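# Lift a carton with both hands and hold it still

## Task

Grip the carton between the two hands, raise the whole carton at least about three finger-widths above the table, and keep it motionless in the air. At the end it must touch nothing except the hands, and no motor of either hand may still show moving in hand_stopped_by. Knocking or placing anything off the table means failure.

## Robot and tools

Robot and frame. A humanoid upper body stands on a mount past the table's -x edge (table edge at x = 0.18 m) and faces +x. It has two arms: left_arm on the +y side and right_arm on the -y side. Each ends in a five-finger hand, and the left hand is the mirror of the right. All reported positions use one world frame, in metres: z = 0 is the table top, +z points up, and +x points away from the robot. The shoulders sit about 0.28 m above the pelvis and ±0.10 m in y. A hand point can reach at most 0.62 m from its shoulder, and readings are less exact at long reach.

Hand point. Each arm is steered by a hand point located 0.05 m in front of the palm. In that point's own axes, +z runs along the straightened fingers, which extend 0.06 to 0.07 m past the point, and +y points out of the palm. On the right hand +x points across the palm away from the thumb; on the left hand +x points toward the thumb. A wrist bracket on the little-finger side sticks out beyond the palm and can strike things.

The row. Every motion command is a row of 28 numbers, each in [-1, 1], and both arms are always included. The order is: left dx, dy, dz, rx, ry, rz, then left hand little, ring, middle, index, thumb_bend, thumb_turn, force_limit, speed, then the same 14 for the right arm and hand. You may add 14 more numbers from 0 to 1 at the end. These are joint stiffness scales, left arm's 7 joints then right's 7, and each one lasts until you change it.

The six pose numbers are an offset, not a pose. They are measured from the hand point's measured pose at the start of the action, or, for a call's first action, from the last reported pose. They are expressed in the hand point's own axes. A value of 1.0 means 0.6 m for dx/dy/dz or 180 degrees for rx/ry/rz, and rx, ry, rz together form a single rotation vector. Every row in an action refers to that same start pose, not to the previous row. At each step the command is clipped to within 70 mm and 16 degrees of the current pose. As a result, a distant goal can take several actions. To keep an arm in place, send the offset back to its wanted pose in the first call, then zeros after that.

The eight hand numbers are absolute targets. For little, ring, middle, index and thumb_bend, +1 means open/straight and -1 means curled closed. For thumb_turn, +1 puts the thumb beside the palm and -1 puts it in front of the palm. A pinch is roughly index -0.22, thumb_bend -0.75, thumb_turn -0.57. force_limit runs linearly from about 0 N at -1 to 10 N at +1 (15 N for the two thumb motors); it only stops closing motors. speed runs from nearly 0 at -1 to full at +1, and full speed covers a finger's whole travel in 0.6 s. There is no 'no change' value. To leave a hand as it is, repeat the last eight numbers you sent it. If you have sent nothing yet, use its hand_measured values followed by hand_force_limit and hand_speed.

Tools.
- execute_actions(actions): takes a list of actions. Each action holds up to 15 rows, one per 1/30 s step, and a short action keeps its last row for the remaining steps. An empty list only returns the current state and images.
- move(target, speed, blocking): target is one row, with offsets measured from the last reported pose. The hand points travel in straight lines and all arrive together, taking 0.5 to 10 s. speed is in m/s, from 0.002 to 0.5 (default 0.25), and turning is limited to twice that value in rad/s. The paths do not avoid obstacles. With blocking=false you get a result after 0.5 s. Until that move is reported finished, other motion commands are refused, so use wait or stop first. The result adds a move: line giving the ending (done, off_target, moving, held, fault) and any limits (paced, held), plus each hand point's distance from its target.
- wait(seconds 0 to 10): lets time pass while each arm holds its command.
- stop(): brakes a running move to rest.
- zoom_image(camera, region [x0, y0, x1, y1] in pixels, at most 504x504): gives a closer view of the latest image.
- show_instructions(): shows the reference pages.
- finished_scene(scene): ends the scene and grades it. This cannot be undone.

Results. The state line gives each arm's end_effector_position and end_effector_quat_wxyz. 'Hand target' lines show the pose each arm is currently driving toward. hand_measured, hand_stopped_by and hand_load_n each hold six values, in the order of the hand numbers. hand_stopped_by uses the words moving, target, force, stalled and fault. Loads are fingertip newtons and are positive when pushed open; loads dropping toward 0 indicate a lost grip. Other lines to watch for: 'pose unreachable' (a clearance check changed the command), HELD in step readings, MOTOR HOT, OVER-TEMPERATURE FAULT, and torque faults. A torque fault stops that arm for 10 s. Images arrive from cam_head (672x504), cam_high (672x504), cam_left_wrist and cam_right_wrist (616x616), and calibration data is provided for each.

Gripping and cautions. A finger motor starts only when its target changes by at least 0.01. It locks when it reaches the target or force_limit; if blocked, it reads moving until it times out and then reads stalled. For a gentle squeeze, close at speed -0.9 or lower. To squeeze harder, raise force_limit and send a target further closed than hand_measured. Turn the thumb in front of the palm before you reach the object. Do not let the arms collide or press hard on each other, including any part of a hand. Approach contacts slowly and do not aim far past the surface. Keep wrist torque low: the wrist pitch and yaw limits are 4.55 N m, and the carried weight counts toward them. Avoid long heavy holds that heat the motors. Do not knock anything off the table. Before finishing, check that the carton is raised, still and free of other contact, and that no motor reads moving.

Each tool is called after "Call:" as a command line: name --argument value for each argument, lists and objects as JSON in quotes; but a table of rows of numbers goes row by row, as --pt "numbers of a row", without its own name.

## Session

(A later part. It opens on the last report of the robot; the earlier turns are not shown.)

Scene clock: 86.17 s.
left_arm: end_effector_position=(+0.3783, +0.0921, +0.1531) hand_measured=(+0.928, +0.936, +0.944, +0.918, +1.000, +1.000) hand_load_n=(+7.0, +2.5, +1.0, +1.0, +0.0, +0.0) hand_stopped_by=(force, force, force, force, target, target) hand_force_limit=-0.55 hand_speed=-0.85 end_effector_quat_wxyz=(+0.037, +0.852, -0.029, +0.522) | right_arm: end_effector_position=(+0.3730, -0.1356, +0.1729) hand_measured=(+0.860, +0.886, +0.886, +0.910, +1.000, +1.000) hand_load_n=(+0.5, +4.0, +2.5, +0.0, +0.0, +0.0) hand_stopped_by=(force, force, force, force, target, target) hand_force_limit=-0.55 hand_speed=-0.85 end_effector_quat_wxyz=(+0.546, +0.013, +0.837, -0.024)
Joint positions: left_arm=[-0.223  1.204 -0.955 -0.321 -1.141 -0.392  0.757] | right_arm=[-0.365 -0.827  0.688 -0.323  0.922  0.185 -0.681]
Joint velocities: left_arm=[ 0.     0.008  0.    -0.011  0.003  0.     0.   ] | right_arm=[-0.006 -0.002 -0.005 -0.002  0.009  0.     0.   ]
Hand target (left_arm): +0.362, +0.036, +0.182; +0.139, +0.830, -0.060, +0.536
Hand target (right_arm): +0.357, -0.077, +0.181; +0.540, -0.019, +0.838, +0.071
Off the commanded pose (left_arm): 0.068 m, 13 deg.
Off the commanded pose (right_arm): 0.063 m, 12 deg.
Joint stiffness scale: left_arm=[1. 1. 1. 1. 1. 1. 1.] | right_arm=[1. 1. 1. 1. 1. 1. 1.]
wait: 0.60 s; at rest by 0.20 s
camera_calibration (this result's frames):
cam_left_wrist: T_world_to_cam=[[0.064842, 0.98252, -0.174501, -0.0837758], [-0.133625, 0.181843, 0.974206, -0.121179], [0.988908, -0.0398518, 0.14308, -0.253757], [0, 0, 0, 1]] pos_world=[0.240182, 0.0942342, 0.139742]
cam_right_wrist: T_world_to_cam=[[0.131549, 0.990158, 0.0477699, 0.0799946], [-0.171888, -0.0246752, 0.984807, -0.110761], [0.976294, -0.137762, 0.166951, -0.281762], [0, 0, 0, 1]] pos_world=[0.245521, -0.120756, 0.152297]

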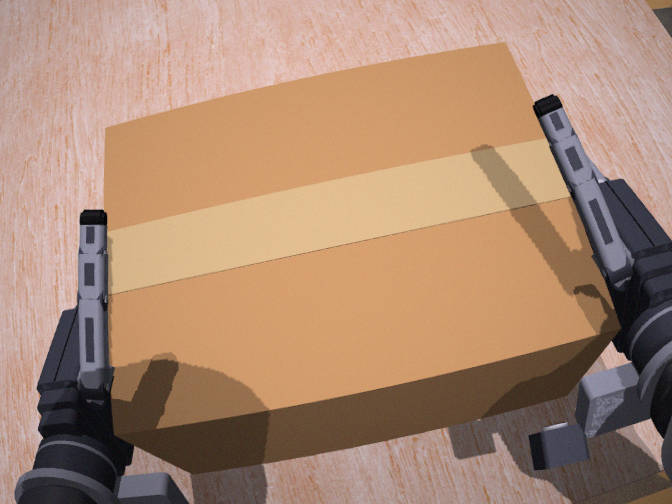

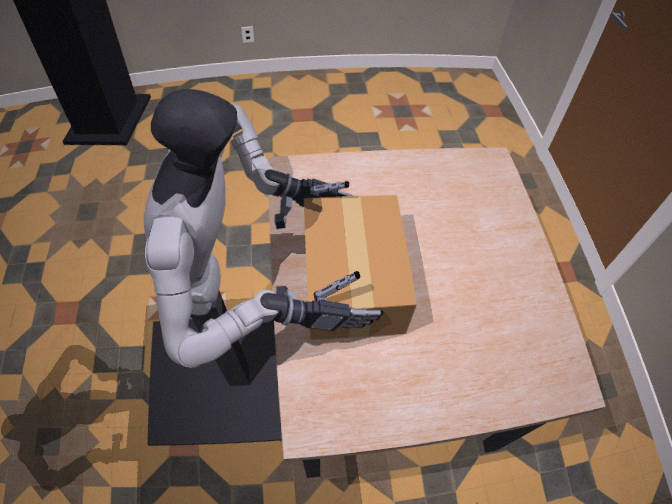

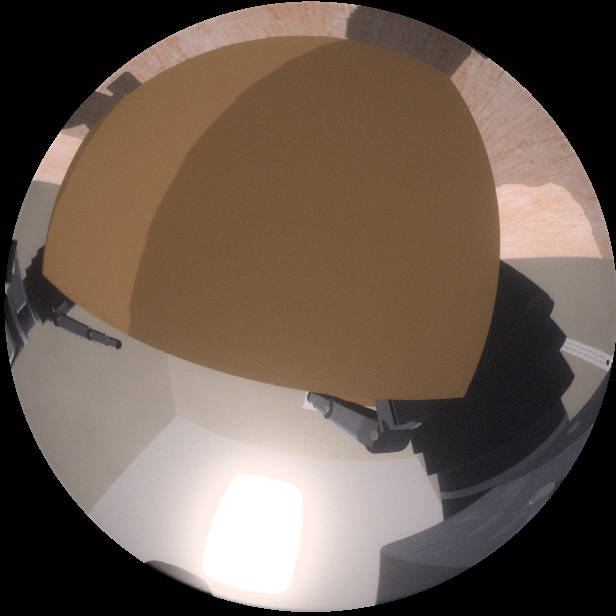

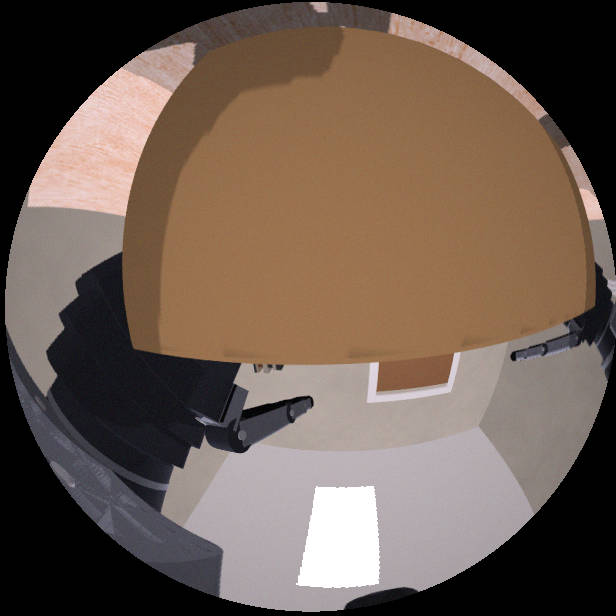

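Call:
execute_actions --actions '[[[0.030,0.105,-0.029,-0.066,0.014,-0.018,0.7,0.7,0.7,0.7,1,1,-0.55,-0.85,0,0.102,-0.026,-0.062,0.005,0.017,0.7,0.7,0.68,0.7,1,1,-0.55,-0.85],[0.031,0.105,-0.029,-0.066,0.014,-0.018,0.7,0.7,0.7,0.7,1,1,-0.55,-0.85,-0.002,0.102,-0.026,-0.062,0.005,0.017,0.7,0.7,0.68,0.7,1,1,-0.55,-0.85],[0.033,0.105,-0.030,-0.066,0.014,-0.018,0.7,0.7,0.7,0.7,1,1,-0.55,-0.85,-0.004,0.102,-0.026,-0.062,0.005,0.017,0.7,0.7,0.68,0.7,1,1,-0.55,-0.85],[0.035,0.104,-0.030,-0.066,0.014,-0.018,0.7,0.7,0.7,0.7,1,1,-0.55,-0.85,-0.006,0.102,-0.027,-0.062,0.005,0.017,0.7,0.7,0.68,0.7,1,1,-0.55,-0.85],[0.037,0.104,-0.031,-0.066,0.014,-0.018,0.7,0.7,0.7,0.7,1,1,-0.55,-0.85,-0.008,0.102,-0.027,-0.062,0.005,0.017,0.7,0.7,0.68,0.7,1,1,-0.55,-0.85],[0.039,0.104,-0.031,-0.066,0.014,-0.018,0.7,0.7,0.7,0.7,1,1,-0.55,-0.85,-0.010,0.102,-0.028,-0.062,0.005,0.017,0.7,0.7,0.68,0.7,1,1,-0.55,-0.85],[0.041,0.104,-0.032,-0.066,0.014,-0.018,0.7,0.7,0.7,0.7,1,1,-0.55,-0.85,-0.012,0.102,-0.028,-0.062,0.005,0.017,0.7,0.7,0.68,0.7,1,1,-0.55,-0.85],[0.043,0.104,-0.032,-0.066,0.014,-0.018,0.7,0.7,0.7,0.7,1,1,-0.55,-0.85,-0.014,0.102,-0.028,-0.062,0.005,0.017,0.7,0.7,0.68,0.7,1,1,-0.55,-0.85],[0.045,0.104,-0.033,-0.066,0.014,-0.018,0.7,0.7,0.7,0.7,1,1,-0.55,-0.85,-0.016,0.102,-0.029,-0.062,0.005,0.017,0.7,0.7,0.68,0.7,1,1,-0.55,-0.85],[0.047,0.103,-0.033,-0.066,0.014,-0.018,0.7,0.7,0.7,0.7,1,1,-0.55,-0.85,-0.018,0.102,-0.029,-0.062,0.005,0.017,0.7,0.7,0.68,0.7,1,1,-0.55,-0.85],[0.049,0.103,-0.034,-0.066,0.014,-0.018,0.7,0.7,0.7,0.7,1,1,-0.55,-0.85,-0.020,0.102,-0.030,-0.062,0.005,0.017,0.7,0.7,0.68,0.7,1,1,-0.55,-0.85],[0.051,0.103,-0.034,-0.066,0.014,-0.018,0.7,0.7,0.7,0.7,1,1,-0.55,-0.85,-0.022,0.102,-0.030,-0.062,0.005,0.017,0.7,0.7,0.68,0.7,1,1,-0.55,-0.85],[0.053,0.103,-0.035,-0.066,0.014,-0.018,0.7,0.7,0.7,0.7,1,1,-0.55,-0.85,-0.024,0.102,-0.030,-0.062,0.005,0.017,0.7,0.7,0.68,0.7,1,1,-0.55,-0.85],[0.055,0.103,-0.035,-0.066,0.014,-0.018,0.7,0.7,0.7,0.7,1,1,-0.55,-0.85,-0.026,0.102,-0.031,-0.062,0.005,0.017,0.7,0.7,0.68,0.7,1,1,-0.55,-0.85],[0.057,0.103,-0.036,-0.066,0.014,-0.018,0.7,0.7,0.7,0.7,1,1,-0.55,-0.85,-0.028,0.102,-0.031,-0.062,0.005,0.017,0.7,0.7,0.68,0.7,1,1,-0.55,-0.85]]]'

Call:
wait --seconds 0.5

Scene clock: 88.33 s.
left_arm: end_effector_position=(+0.3829, +0.0930, +0.1686) hand_measured=(+0.928, +0.936, +0.944, +0.918, +1.000, +1.000) hand_load_n=(+7.5, +2.5, +1.0, +0.5, +0.0, +0.0) hand_stopped_by=(force, force, force, force, target, target) hand_force_limit=-0.55 hand_speed=-0.85 end_effector_quat_wxyz=(+0.037, +0.851, -0.028, +0.523) | right_arm: end_effector_position=(+0.3771, -0.1348, +0.1883) hand_measured=(+0.860, +0.886, +0.886, +0.910, +1.000, +1.000) hand_load_n=(+0.5, +4.0, +2.0, +0.0, +0.0, +0.0) hand_stopped_by=(force, force, force, force, target, target) hand_force_limit=-0.55 hand_speed=-0.85 end_effector_quat_wxyz=(+0.548, +0.013, +0.836, -0.024)
Joint positions: left_arm=[-0.259  1.276 -0.966 -0.388 -1.193 -0.391  0.779] | right_arm=[-0.414 -0.872  0.694 -0.378  0.995  0.213 -0.731]
Joint velocities: left_arm=[-0.091  0.19  -0.005 -0.164 -0.12   0.019  0.057] | right_arm=[-0.106 -0.092 -0.002 -0.129  0.175  0.082 -0.127]
Hand target (left_arm): +0.366, +0.038, +0.199; +0.139, +0.831, -0.060, +0.536
Hand target (right_arm): +0.361, -0.077, +0.198; +0.540, -0.021, +0.838, +0.072
Off the commanded pose (left_arm): 0.068 m, 13 deg.
Off the commanded pose (right_arm): 0.063 m, 12 deg.
Joint stiffness scale: left_arm=[1. 1. 1. 1. 1. 1. 1.] | right_arm=[1. 1. 1. 1. 1. 1. 1.]
Step readings (end_effector_position):
0: left_arm (+0.3783, +0.0921, +0.1531) | right_arm (+0.3730, -0.1356, +0.1729)
1: left_arm (+0.3783, +0.0921, +0.1531) | right_arm (+0.3730, -0.1356, +0.1729)
2: left_arm (+0.3783, +0.0922, +0.1531) | right_arm (+0.3730, -0.1356, +0.1727)
4: left_arm (+0.3784, +0.0923, +0.1538) | right_arm (+0.3731, -0.1356, +0.1732)
8: left_arm (+0.3799, +0.0925, +0.1588) | right_arm (+0.3745, -0.1353, +0.1783)
15: end_effector_position above
camera_calibration (this result's frames):
cam_left_wrist: T_world_to_cam=[[0.0639608, 0.982279, -0.176173, -0.0815763], [-0.137242, 0.183515, 0.973389, -0.134415], [0.98847, -0.0380804, 0.146548, -0.261089], [0, 0, 0, 1]] pos_world=[0.244849, 0.0948554, 0.154728]
cam_right_wrist: T_world_to_cam=[[0.131611, 0.990062, 0.0495485, 0.0775216], [-0.175756, -0.0258861, 0.984093, -0.123739], [0.975596, -0.138226, 0.170603, -0.288771], [0, 0, 0, 1]] pos_world=[0.249773, -0.11987, 0.167195]

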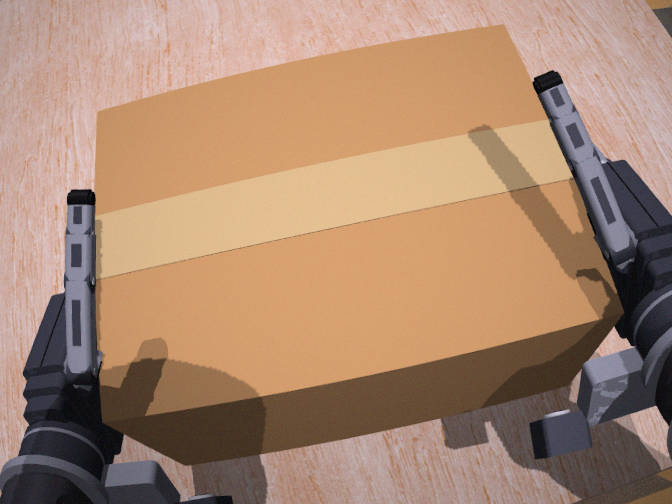

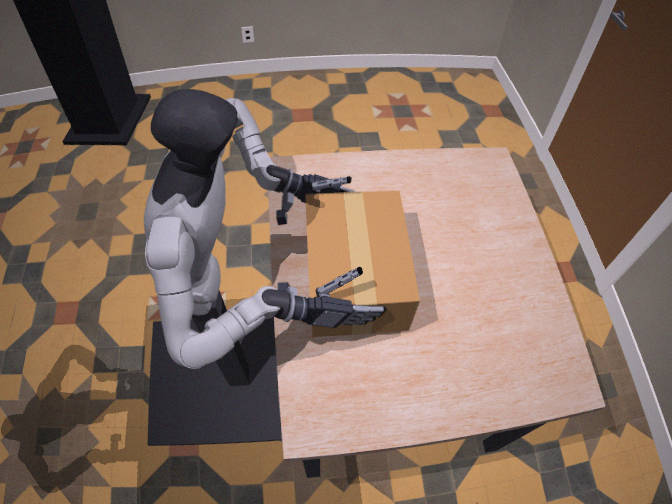

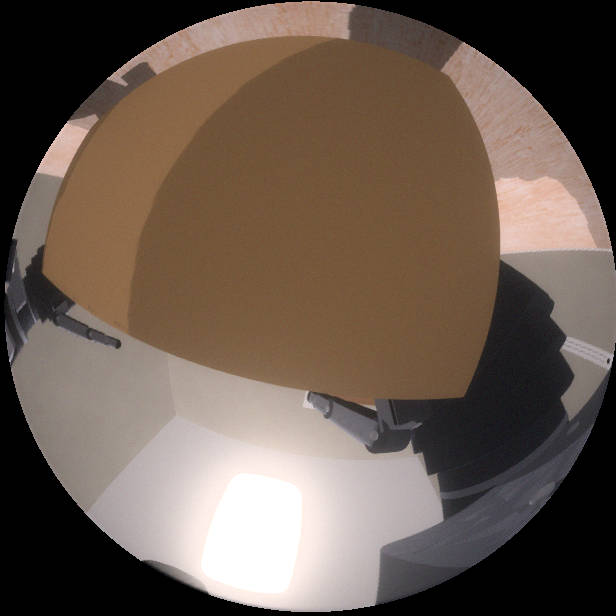

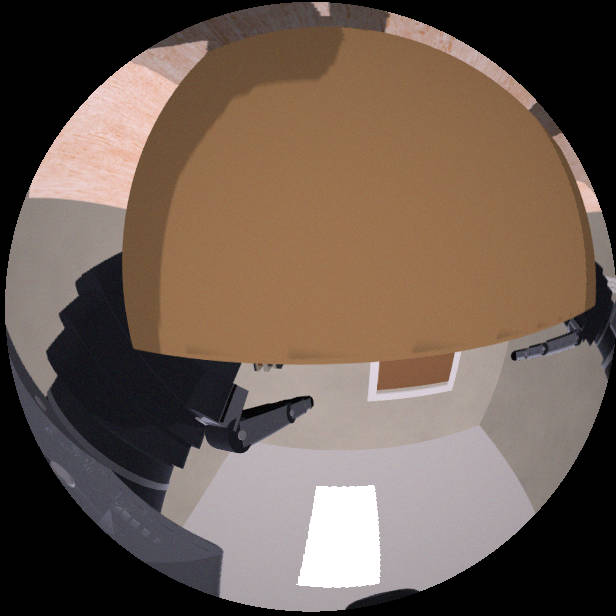

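Scene clock: 88.83 s.
left_arm: end_effector_position=(+0.3836, +0.0932, +0.1707) hand_measured=(+0.928, +0.936, +0.944, +0.918, +1.000, +1.000) hand_load_n=(+7.0, +2.5, +1.0, +1.0, +0.0, +0.0) hand_stopped_by=(force, force, force, force, target, target) hand_force_limit=-0.55 hand_speed=-0.85 end_effector_quat_wxyz=(+0.037, +0.851, -0.028, +0.523) | right_arm: end_effector_position=(+0.3778, -0.1345, +0.1905) hand_measured=(+0.860, +0.886, +0.886, +0.910, +1.000, +1.000) hand_load_n=(+0.5, +3.5, +2.0, +0.0, +0.0, +0.0) hand_stopped_by=(force, force, force, force, target, target) hand_force_limit=-0.55 hand_speed=-0.85 end_effector_quat_wxyz=(+0.548, +0.013, +0.836, -0.024)
Joint positions: left_arm=[-0.265  1.287 -0.968 -0.399 -1.2   -0.39   0.783] | right_arm=[-0.422 -0.878  0.695 -0.386  1.006  0.218 -0.738]
Joint velocities: left_arm=[ 0.003 -0.003  0.003 -0.002 -0.006  0.     0.   ] | right_arm=[-0.006  0.009  0.018 -0.002 -0.012  0.     0.   ]
Hand target (left_arm): +0.366, +0.038, +0.199; +0.139, +0.831, -0.060, +0.536
Hand target (right_arm): +0.361, -0.077, +0.198; +0.540, -0.021, +0.838, +0.072
Off the commanded pose (left_arm): 0.067 m, 13 deg.
Off the commanded pose (right_arm): 0.062 m, 12 deg.
Joint stiffness scale: left_arm=[1. 1. 1. 1. 1. 1. 1.] | right_arm=[1. 1. 1. 1. 1. 1. 1.]
wait: 0.50 s; at rest by 0.20 s
camera_calibration (this result's frames):
cam_left_wrist: T_world_to_cam=[[0.0634872, 0.982512, -0.175043, -0.0814324], [-0.137669, 0.182342, 0.973549, -0.136248], [0.988441, -0.0377099, 0.146838, -0.262084], [0, 0, 0, 1]] pos_world=[0.245467, 0.0949689, 0.156874]
cam_right_wrist: T_world_to_cam=[[0.131094, 0.990154, 0.0490908, 0.0773494], [-0.176172, -0.0254624, 0.98403, -0.12562], [0.975591, -0.137649, 0.1711, -0.289782], [0, 0, 0, 1]] pos_world=[0.250437, -0.119674, 0.169398]

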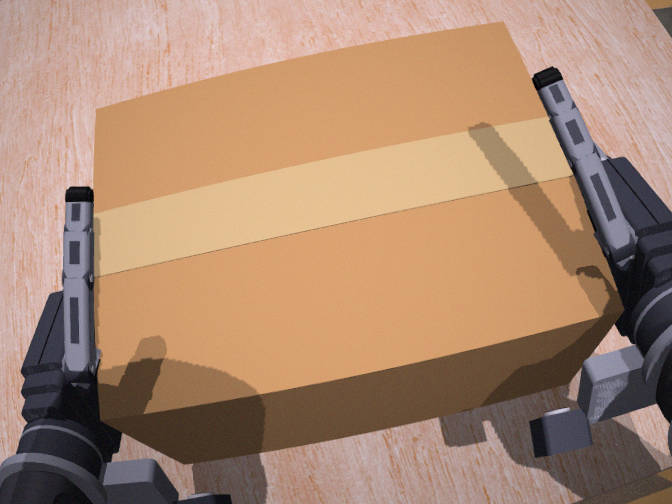

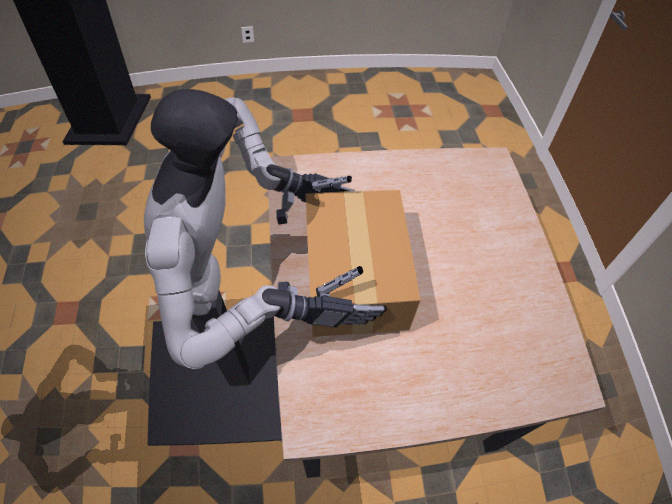

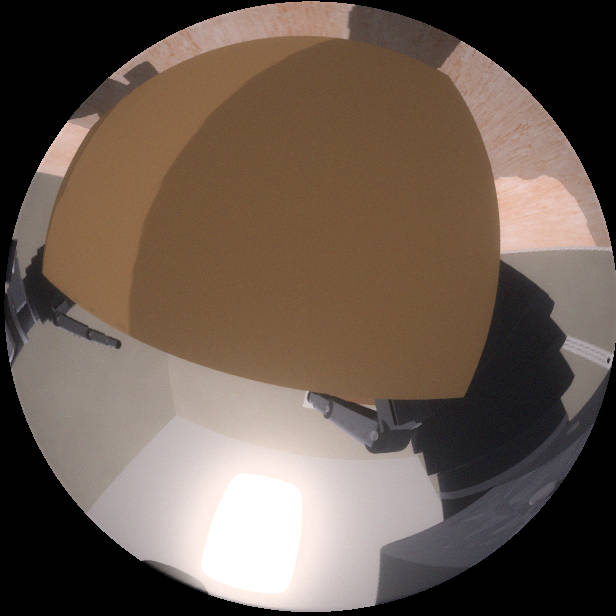

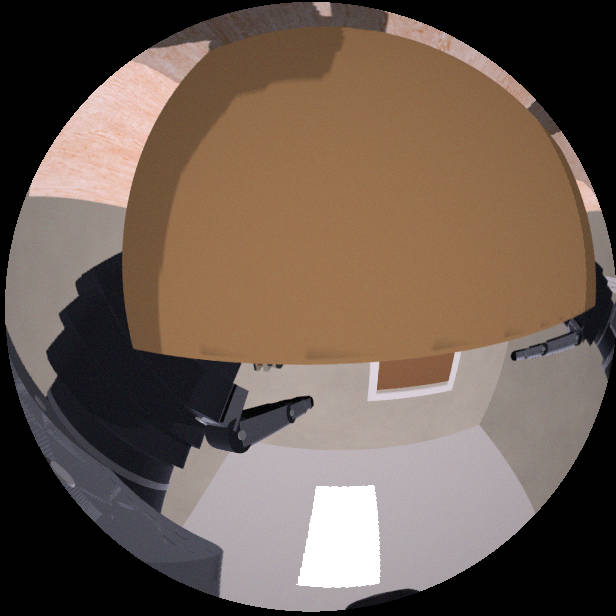

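Call:
execute_actions --actions '[[[0.028,0.104,-0.030,-0.066,0.013,-0.018,0.7,0.7,0.7,0.7,1,1,-0.55,-0.85,0.001,0.100,-0.027,-0.062,0.006,0.017,0.7,0.7,0.68,0.7,1,1,-0.55,-0.85],[0.030,0.104,-0.030,-0.066,0.013,-0.018,0.7,0.7,0.7,0.7,1,1,-0.55,-0.85,-0.001,0.100,-0.027,-0.062,0.006,0.017,0.7,0.7,0.68,0.7,1,1,-0.55,-0.85],[0.033,0.104,-0.030,-0.066,0.013,-0.018,0.7,0.7,0.7,0.7,1,1,-0.55,-0.85,-0.004,0.100,-0.027,-0.062,0.006,0.017,0.7,0.7,0.68,0.7,1,1,-0.55,-0.85],[0.036,0.103,-0.030,-0.066,0.013,-0.018,0.7,0.7,0.7,0.7,1,1,-0.55,-0.85,-0.007,0.100,-0.027,-0.062,0.006,0.017,0.7,0.7,0.68,0.7,1,1,-0.55,-0.85],[0.0395,0.103,-0.031,-0.066,0.013,-0.018,0.7,0.7,0.7,0.7,1,1,-0.55,-0.85,-0.0105,0.100,-0.027,-0.062,0.006,0.017,0.7,0.7,0.68,0.7,1,1,-0.55,-0.85],[0.043,0.103,-0.031,-0.066,0.013,-0.018,0.7,0.7,0.7,0.7,1,1,-0.55,-0.85,-0.014,0.100,-0.027,-0.062,0.006,0.017,0.7,0.7,0.68,0.7,1,1,-0.55,-0.85],[0.0465,0.103,-0.031,-0.0655,0.013,-0.018,0.7,0.7,0.7,0.7,1,1,-0.55,-0.85,-0.0175,0.0995,-0.027,-0.062,0.006,0.017,0.7,0.7,0.68,0.7,1,1,-0.55,-0.85],[0.050,0.102,-0.031,-0.0655,0.013,-0.018,0.7,0.7,0.7,0.7,1,1,-0.55,-0.85,-0.021,0.0995,-0.027,-0.062,0.006,0.017,0.7,0.7,0.68,0.7,1,1,-0.55,-0.85],[0.0535,0.102,-0.032,-0.0655,0.013,-0.018,0.7,0.7,0.7,0.7,1,1,-0.55,-0.85,-0.0245,0.0995,-0.027,-0.062,0.006,0.017,0.7,0.7,0.68,0.7,1,1,-0.55,-0.85],[0.057,0.102,-0.032,-0.0655,0.013,-0.018,0.7,0.7,0.7,0.7,1,1,-0.55,-0.85,-0.028,0.0995,-0.027,-0.062,0.006,0.017,0.7,0.7,0.68,0.7,1,1,-0.55,-0.85],[0.0605,0.102,-0.032,-0.065,0.013,-0.018,0.7,0.7,0.7,0.7,1,1,-0.55,-0.85,-0.0315,0.099,-0.027,-0.062,0.006,0.017,0.7,0.7,0.68,0.7,1,1,-0.55,-0.85],[0.064,0.1015,-0.032,-0.065,0.013,-0.018,0.7,0.7,0.7,0.7,1,1,-0.55,-0.85,-0.035,0.099,-0.027,-0.062,0.006,0.017,0.7,0.7,0.68,0.7,1,1,-0.55,-0.85],[0.0675,0.1015,-0.033,-0.065,0.013,-0.018,0.7,0.7,0.7,0.7,1,1,-0.55,-0.85,-0.0385,0.099,-0.027,-0.062,0.006,0.017,0.7,0.7,0.68,0.7,1,1,-0.55,-0.85],[0.071,0.1015,-0.033,-0.065,0.013,-0.018,0.7,0.7,0.7,0.7,1,1,-0.55,-0.85,-0.042,0.099,-0.027,-0.062,0.006,0.017,0.7,0.7,0.68,0.7,1,1,-0.55,-0.85],[0.074,0.1015,-0.033,-0.065,0.013,-0.018,0.7,0.7,0.7,0.7,1,1,-0.55,-0.85,-0.045,0.099,-0.027,-0.062,0.006,0.017,0.7,0.7,0.68,0.7,1,1,-0.55,-0.85]]]'

Call:
wait --seconds 0.5

Scene clock: 90.73 s.
left_arm: end_effector_position=(+0.3926, +0.0937, +0.1930) hand_measured=(+0.928, +0.936, +0.944, +0.918, +1.000, +1.000) hand_load_n=(+7.0, +2.0, +0.5, +0.5, +0.0, +0.0) hand_stopped_by=(force, force, force, force, target, target) hand_force_limit=-0.55 hand_speed=-0.85 end_effector_quat_wxyz=(+0.036, +0.851, -0.026, +0.523) | right_arm: end_effector_position=(+0.3865, -0.1340, +0.2123) hand_measured=(+0.860, +0.886, +0.886, +0.910, +1.000, +1.000) hand_load_n=(+0.5, +3.5, +2.0, +0.0, +0.0, +0.0) hand_stopped_by=(force, force, force, force, target, target) hand_force_limit=-0.55 hand_speed=-0.85 end_effector_quat_wxyz=(+0.548, +0.013, +0.836, -0.023)
Joint positions: left_arm=[-0.33   1.385 -0.964 -0.483 -1.296 -0.366  0.801] | right_arm=[-0.507 -0.926  0.683 -0.439  1.119  0.274 -0.793]
Joint velocities: left_arm=[-0.183  0.242  0.038 -0.206 -0.261  0.071  0.031] | right_arm=[-0.225 -0.094 -0.046 -0.104  0.265  0.139 -0.127]
Hand target (left_arm): +0.377, +0.040, +0.225; +0.137, +0.831, -0.059, +0.537
Hand target (right_arm): +0.371, -0.078, +0.224; +0.541, -0.022, +0.838, +0.072
Off the commanded pose (left_arm): 0.067 m, 12 deg.
Off the commanded pose (right_arm): 0.061 m, 12 deg.
Joint stiffness scale: left_arm=[1. 1. 1. 1. 1. 1. 1.] | right_arm=[1. 1. 1. 1. 1. 1. 1.]
Step readings (end_effector_position):
0: left_arm (+0.3836, +0.0932, +0.1708) | right_arm (+0.3778, -0.1345, +0.1905)
1: left_arm (+0.3835, +0.0932, +0.1707) | right_arm (+0.3778, -0.1345, +0.1905)
2: left_arm (+0.3835, +0.0932, +0.1707) | right_arm (+0.3777, -0.1346, +0.1903)
4: left_arm (+0.3836, +0.0931, +0.1713) | right_arm (+0.3778, -0.1347, +0.1907)
8: left_arm (+0.3858, +0.0935, +0.1771) | right_arm (+0.3800, -0.1342, +0.1964)
15: end_effector_position above
camera_calibration (this result's frames):
cam_left_wrist: T_world_to_cam=[[0.0596489, 0.982515, -0.17637, -0.0768515], [-0.138056, 0.183106, 0.973351, -0.156627], [0.988627, -0.0337105, 0.146564, -0.274712], [0, 0, 0, 1]] pos_world=[0.254549, 0.0949264, 0.179162]
cam_right_wrist: T_world_to_cam=[[0.130171, 0.990205, 0.0504874, 0.0746695], [-0.176811, -0.0269213, 0.983877, -0.145401], [0.975599, -0.136999, 0.171575, -0.301943], [0, 0, 0, 1]] pos_world=[0.259147, -0.119219, 0.191093]

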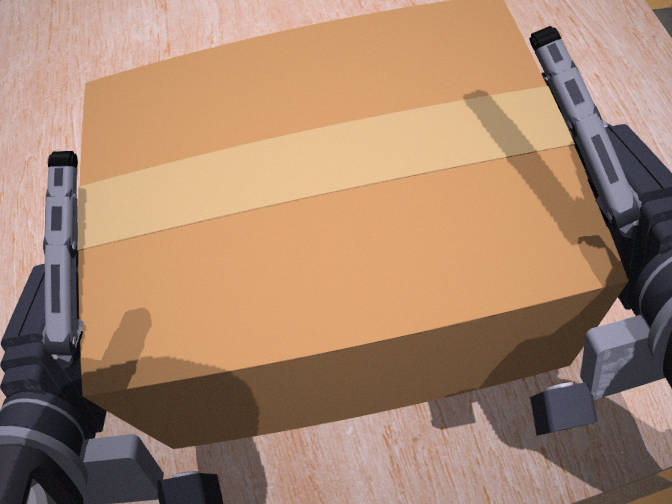

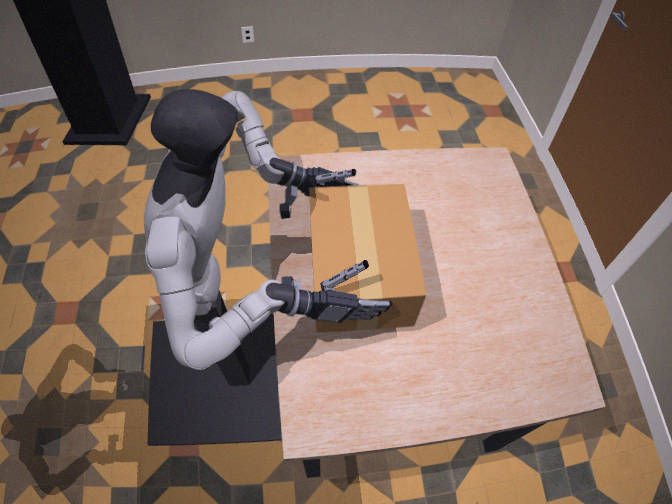

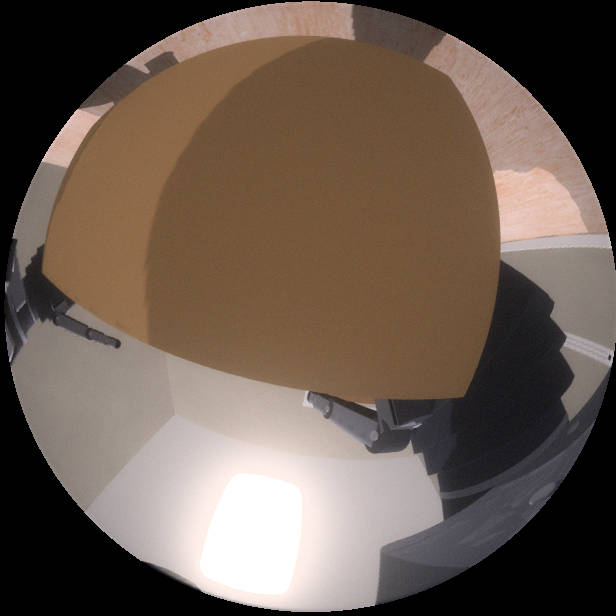

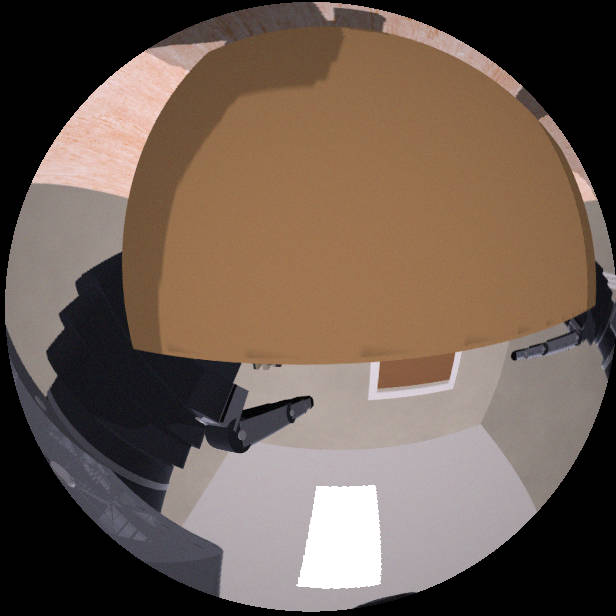

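Scene clock: 91.23 s.
left_arm: end_effector_position=(+0.3951, +0.0935, +0.1979) hand_measured=(+0.928, +0.936, +0.944, +0.918, +1.000, +1.000) hand_load_n=(+7.0, +2.0, +0.5, +0.5, +0.0, +0.0) hand_stopped_by=(force, force, force, force, target, target) hand_force_limit=-0.55 hand_speed=-0.85 end_effector_quat_wxyz=(+0.036, +0.850, -0.026, +0.526) | right_arm: end_effector_position=(+0.3887, -0.1340, +0.2174) hand_measured=(+0.860, +0.886, +0.886, +0.910, +1.000, +1.000) hand_load_n=(+0.5, +3.5, +1.5, +0.0, +0.0, +0.0) hand_stopped_by=(force, force, force, force, target, target) hand_force_limit=-0.55 hand_speed=-0.85 end_effector_quat_wxyz=(+0.550, +0.013, +0.834, -0.023)
Joint positions: left_arm=[-0.343  1.399 -0.959 -0.494 -1.312 -0.36   0.803] | right_arm=[-0.524 -0.932  0.678 -0.446  1.137  0.284 -0.801]
Joint velocities: left_arm=[-0.005 -0.017 -0.005  0.005 -0.009  0.     0.   ] | right_arm=[-0.002  0.002 -0.003  0.     0.003  0.     0.   ]
Hand target (left_arm): +0.377, +0.040, +0.225; +0.137, +0.831, -0.059, +0.537
Hand target (right_arm): +0.371, -0.078, +0.224; +0.541, -0.022, +0.838, +0.072
Off the commanded pose (left_arm): 0.066 m, 12 deg.
Off the commanded pose (right_arm): 0.061 m, 12 deg.
Joint stiffness scale: left_arm=[1. 1. 1. 1. 1. 1. 1.] | right_arm=[1. 1. 1. 1. 1. 1. 1.]
wait: 0.50 s; at rest by 0.23 s
camera_calibration (this result's frames):
cam_left_wrist: T_world_to_cam=[[0.06018, 0.982476, -0.176407, -0.0761984], [-0.142955, 0.183388, 0.972591, -0.158998], [0.987898, -0.0333123, 0.151486, -0.27862], [0, 0, 0, 1]] pos_world=[0.257104, 0.09474, 0.183405]
cam_right_wrist: T_world_to_cam=[[0.130535, 0.990141, 0.0508081, 0.0739689], [-0.181454, -0.0265218, 0.983042, -0.148004], [0.974697, -0.137541, 0.176203, -0.305708], [0, 0, 0, 1]] pos_world=[0.261461, -0.119212, 0.195603]

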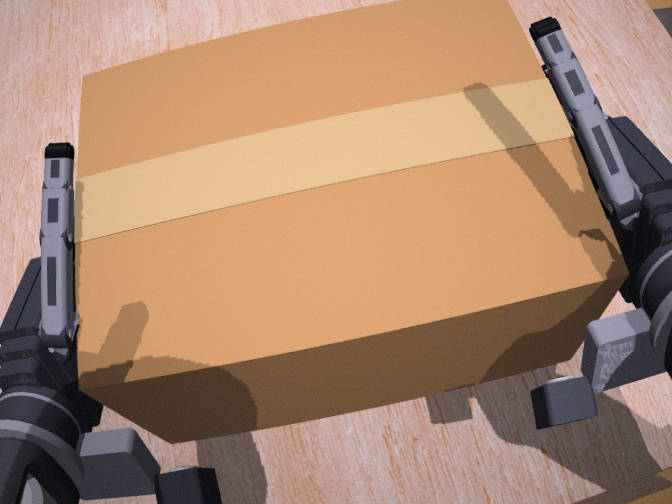

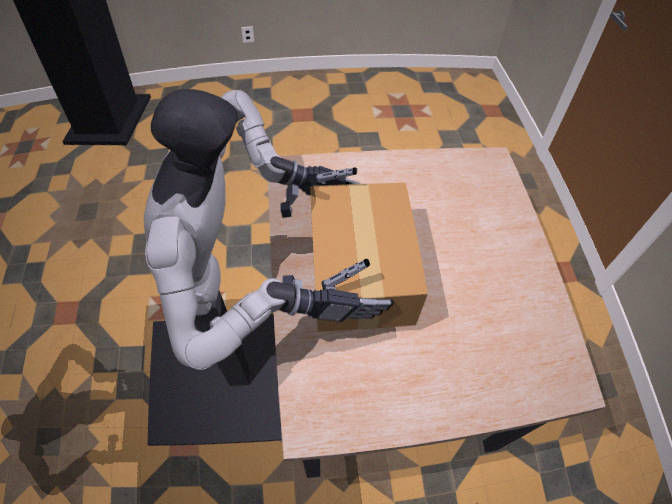

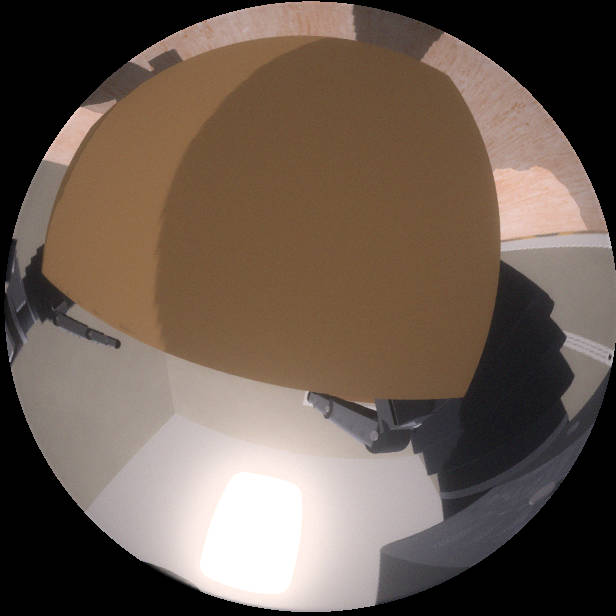

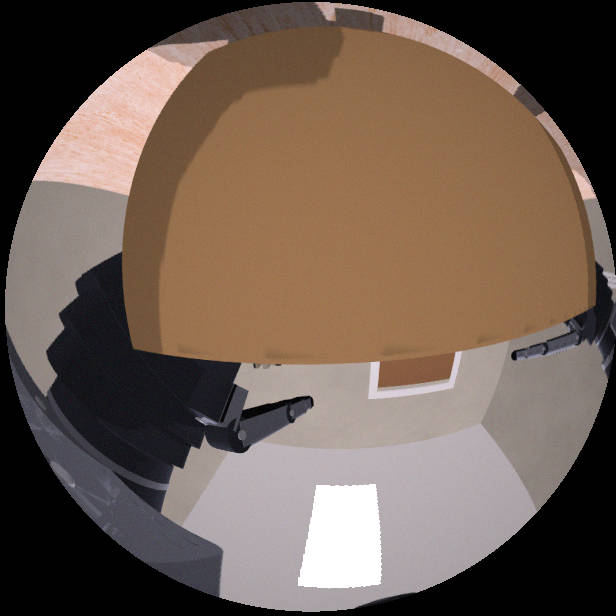

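Call:
execute_actions --actions '[[[0.026,0.102,-0.030,-0.0655,0.012,-0.018,0.7,0.7,0.7,0.7,1,1,-0.55,-0.85,0.002,0.098,-0.026,-0.062,0.007,0.017,0.7,0.7,0.68,0.7,1,1,-0.55,-0.85],[0.028,0.102,-0.030,-0.0655,0.012,-0.018,0.7,0.7,0.7,0.7,1,1,-0.55,-0.85,0,0.098,-0.026,-0.062,0.007,0.017,0.7,0.7,0.68,0.7,1,1,-0.55,-0.85],[0.031,0.102,-0.030,-0.0655,0.012,-0.018,0.7,0.7,0.7,0.7,1,1,-0.55,-0.85,-0.003,0.098,-0.026,-0.062,0.007,0.017,0.7,0.7,0.68,0.7,1,1,-0.55,-0.85],[0.034,0.101,-0.030,-0.0655,0.012,-0.018,0.7,0.7,0.7,0.7,1,1,-0.55,-0.85,-0.006,0.098,-0.026,-0.062,0.007,0.017,0.7,0.7,0.68,0.7,1,1,-0.55,-0.85],[0.038,0.101,-0.031,-0.0655,0.012,-0.018,0.7,0.7,0.7,0.7,1,1,-0.55,-0.85,-0.010,0.098,-0.026,-0.062,0.007,0.017,0.7,0.7,0.68,0.7,1,1,-0.55,-0.85],[0.042,0.101,-0.031,-0.0655,0.012,-0.018,0.7,0.7,0.7,0.7,1,1,-0.55,-0.85,-0.014,0.098,-0.026,-0.062,0.007,0.017,0.7,0.7,0.68,0.7,1,1,-0.55,-0.85],[0.046,0.101,-0.031,-0.065,0.012,-0.018,0.7,0.7,0.7,0.7,1,1,-0.55,-0.85,-0.018,0.0975,-0.026,-0.062,0.007,0.017,0.7,0.7,0.68,0.7,1,1,-0.55,-0.85],[0.050,0.100,-0.031,-0.065,0.012,-0.018,0.7,0.7,0.7,0.7,1,1,-0.55,-0.85,-0.022,0.0975,-0.026,-0.062,0.007,0.017,0.7,0.7,0.68,0.7,1,1,-0.55,-0.85],[0.054,0.100,-0.032,-0.065,0.012,-0.018,0.7,0.7,0.7,0.7,1,1,-0.55,-0.85,-0.026,0.0975,-0.026,-0.062,0.007,0.017,0.7,0.7,0.68,0.7,1,1,-0.55,-0.85],[0.058,0.100,-0.032,-0.065,0.012,-0.018,0.7,0.7,0.7,0.7,1,1,-0.55,-0.85,-0.030,0.0975,-0.026,-0.062,0.007,0.017,0.7,0.7,0.68,0.7,1,1,-0.55,-0.85],[0.062,0.0995,-0.032,-0.065,0.012,-0.018,0.7,0.7,0.7,0.7,1,1,-0.55,-0.85,-0.034,0.097,-0.026,-0.062,0.007,0.017,0.7,0.7,0.68,0.7,1,1,-0.55,-0.85],[0.066,0.0995,-0.032,-0.065,0.012,-0.018,0.7,0.7,0.7,0.7,1,1,-0.55,-0.85,-0.038,0.097,-0.026,-0.062,0.007,0.017,0.7,0.7,0.68,0.7,1,1,-0.55,-0.85],[0.070,0.099,-0.033,-0.065,0.012,-0.018,0.7,0.7,0.7,0.7,1,1,-0.55,-0.85,-0.042,0.097,-0.026,-0.062,0.007,0.017,0.7,0.7,0.68,0.7,1,1,-0.55,-0.85],[0.074,0.099,-0.033,-0.065,0.012,-0.018,0.7,0.7,0.7,0.7,1,1,-0.55,-0.85,-0.046,0.097,-0.026,-0.062,0.007,0.017,0.7,0.7,0.68,0.7,1,1,-0.55,-0.85],[0.077,0.099,-0.033,-0.065,0.012,-0.018,0.7,0.7,0.7,0.7,1,1,-0.55,-0.85,-0.049,0.097,-0.026,-0.062,0.007,0.017,0.7,0.7,0.68,0.7,1,1,-0.55,-0.85]]]'

Call:
wait --seconds 3

Scene clock: 93.40 s.
left_arm: end_effector_position=(+0.4062, +0.0941, +0.2235) hand_measured=(+0.928, +0.936, +0.944, +0.918, +1.000, +1.000) hand_load_n=(+7.0, +1.0, +0.0, +0.0, +0.0, +0.0) hand_stopped_by=(force, force, force, force, target, target) hand_force_limit=-0.55 hand_speed=-0.85 end_effector_quat_wxyz=(+0.038, +0.849, -0.020, +0.527) | right_arm: end_effector_position=(+0.3992, -0.1339, +0.2422) hand_measured=(+0.860, +0.886, +0.886, +0.910, +1.000, +1.000) hand_load_n=(+0.5, +3.0, +1.0, +0.0, +0.0, +0.0) hand_stopped_by=(force, force, force, force, target, target) hand_force_limit=-0.55 hand_speed=-0.85 end_effector_quat_wxyz=(+0.551, +0.015, +0.834, -0.021)
Joint positions: left_arm=[-0.416  1.496 -0.931 -0.562 -1.434 -0.327  0.803] | right_arm=[-0.624 -0.968  0.648 -0.475  1.263  0.349 -0.85 ]
Joint velocities: left_arm=[-0.204  0.273  0.121 -0.175 -0.351  0.096 -0.024] | right_arm=[-0.273 -0.084 -0.117 -0.054  0.328  0.169 -0.134]
Hand target (left_arm): +0.389, +0.041, +0.254; +0.137, +0.830, -0.057, +0.537
Hand target (right_arm): +0.383, -0.078, +0.253; +0.542, -0.022, +0.837, +0.072
Off the commanded pose (left_arm): 0.065 m, 12 deg.
Off the commanded pose (right_arm): 0.060 m, 12 deg.
Joint stiffness scale: left_arm=[1. 1. 1. 1. 1. 1. 1.] | right_arm=[1. 1. 1. 1. 1. 1. 1.]
Step readings (end_effector_position):
0: left_arm (+0.3951, +0.0935, +0.1979) | right_arm (+0.3887, -0.1340, +0.2174)
1: left_arm (+0.3951, +0.0935, +0.1979) | right_arm (+0.3887, -0.1340, +0.2174)
2: left_arm (+0.3952, +0.0936, +0.1979) | right_arm (+0.3888, -0.1341, +0.2173)
4: left_arm (+0.3956, +0.0934, +0.1983) | right_arm (+0.3892, -0.1344, +0.2175)
8: left_arm (+0.3976, +0.0938, +0.2035) | right_arm (+0.3915, -0.1339, +0.2227)
15: end_effector_position above
camera_calibration (this result's frames):
cam_left_wrist: T_world_to_cam=[[0.0535339, 0.981474, -0.183966, -0.0684644], [-0.146741, 0.189962, 0.970763, -0.181091], [0.987725, -0.0249734, 0.154192, -0.294709], [0, 0, 0, 1]] pos_world=[0.268183, 0.0942366, 0.208643]
cam_right_wrist: T_world_to_cam=[[0.131232, 0.989781, 0.0557745, 0.0696986], [-0.183754, -0.0309998, 0.982483, -0.170046], [0.974173, -0.139182, 0.177808, -0.320694], [0, 0, 0, 1]] pos_world=[0.272018, -0.118893, 0.220202]

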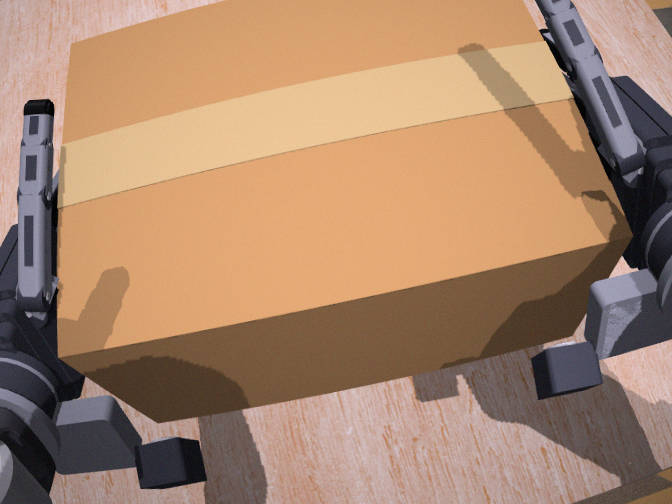

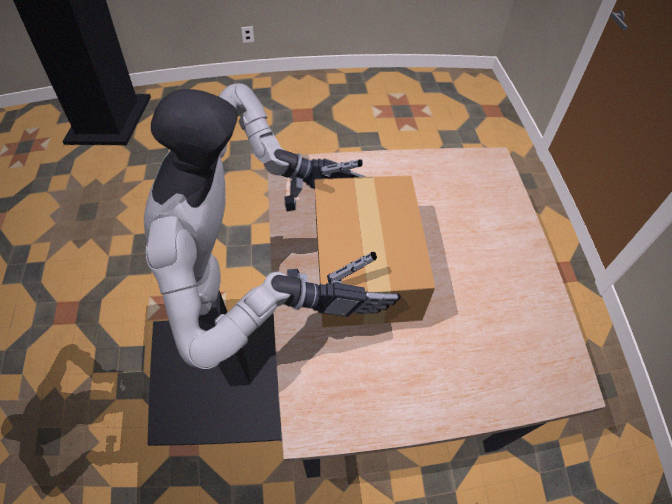

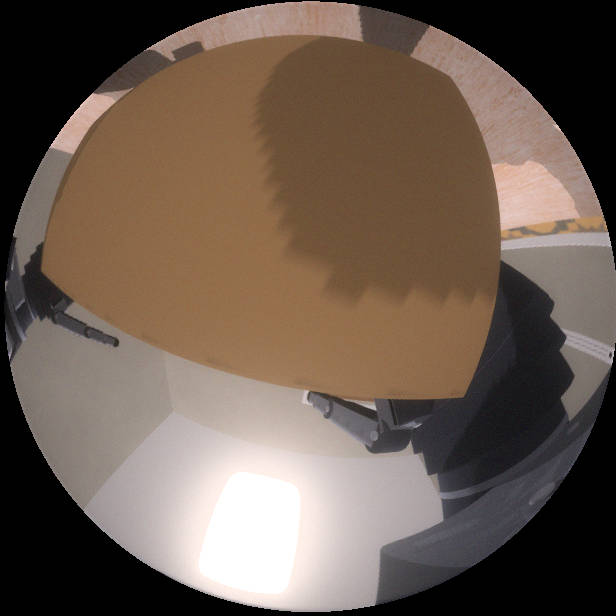

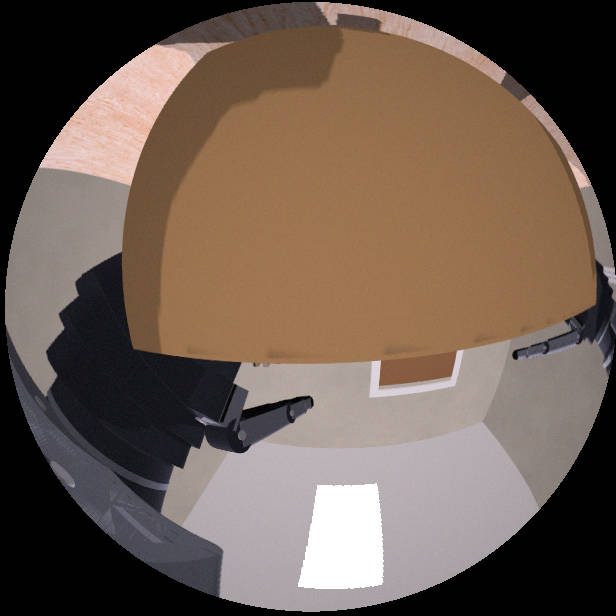

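Scene clock: 96.40 s.
left_arm: end_effector_position=(+0.4087, +0.0941, +0.2290) hand_measured=(+0.928, +0.936, +0.944, +0.918, +1.000, +1.000) hand_load_n=(+7.0, +0.5, +0.0, +0.0, +0.0, +0.0) hand_stopped_by=(force, force, force, force, target, target) hand_force_limit=-0.55 hand_speed=-0.85 end_effector_quat_wxyz=(+0.038, +0.848, -0.020, +0.529) | right_arm: end_effector_position=(+0.4013, -0.1340, +0.2477) hand_measured=(+0.860, +0.886, +0.886, +0.910, +1.000, +1.000) hand_load_n=(+0.5, +3.0, +1.0, +0.0, +0.0, +0.0) hand_stopped_by=(force, force, force, force, target, target) hand_force_limit=-0.55 hand_speed=-0.85 end_effector_quat_wxyz=(+0.553, +0.015, +0.833, -0.022)
Joint positions: left_arm=[-0.43   1.511 -0.923 -0.571 -1.454 -0.321  0.801] | right_arm=[-0.642 -0.973  0.641 -0.479  1.282  0.36  -0.858]
Joint velocities: left_arm=[ 0.003 -0.009 -0.002  0.008 -0.002  0.     0.   ] | right_arm=[ 0.002 -0.006 -0.002  0.012  0.     0.     0.   ]
Hand target (left_arm): +0.389, +0.041, +0.254; +0.137, +0.830, -0.057, +0.537
Hand target (right_arm): +0.383, -0.078, +0.253; +0.542, -0.022, +0.837, +0.072
Off the commanded pose (left_arm): 0.064 m, 12 deg.
Off the commanded pose (right_arm): 0.060 m, 12 deg.
Joint stiffness scale: left_arm=[1. 1. 1. 1. 1. 1. 1.] | right_arm=[1. 1. 1. 1. 1. 1. 1.]
wait: 3.00 s; at rest by 0.23 s
camera_calibration (this result's frames):
cam_left_wrist: T_world_to_cam=[[0.0538494, 0.981234, -0.185148, -0.0673431], [-0.15139, 0.191296, 0.969787, -0.184012], [0.987006, -0.024193, 0.15885, -0.298897], [0, 0, 0, 1]] pos_world=[0.270782, 0.0940489, 0.213464]
cam_right_wrist: T_world_to_cam=[[0.131938, 0.989649, 0.0564641, 0.0687493], [-0.188261, -0.0309081, 0.981633, -0.173006], [0.973216, -0.140145, 0.182234, -0.324594], [0, 0, 0, 1]] pos_world=[0.274259, -0.118875, 0.225098]

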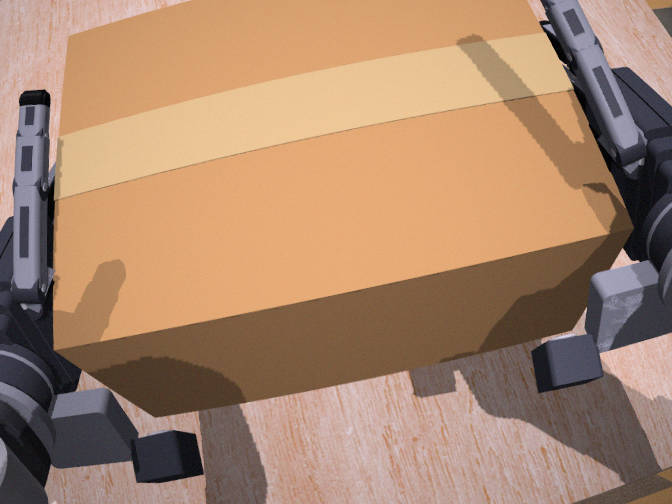

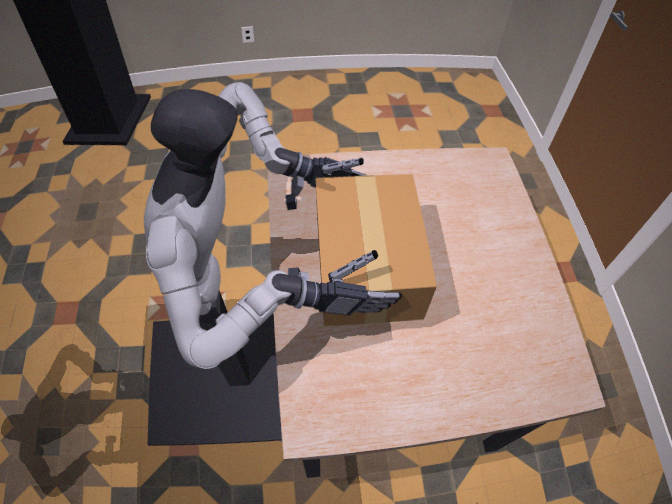

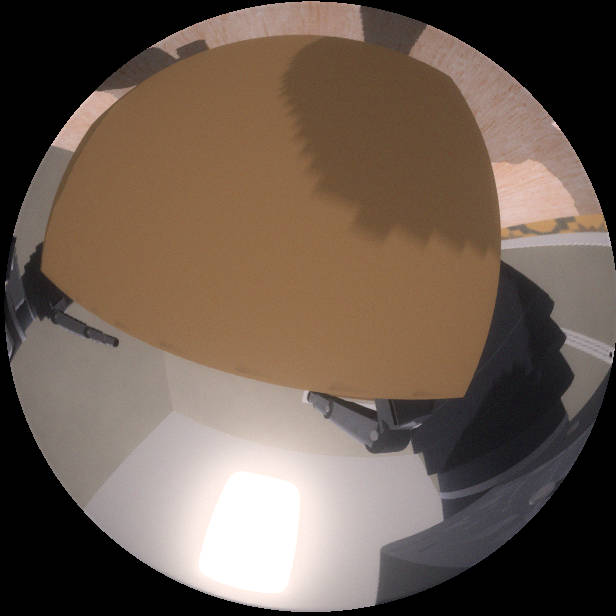

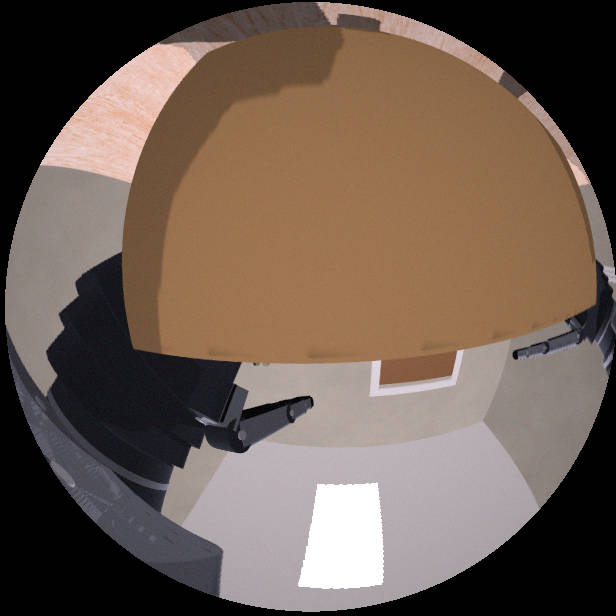

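The carton is about 7.5 cm up, level and steady.

Call:
finished_scene --scene 2

The scene is finished: the task was done.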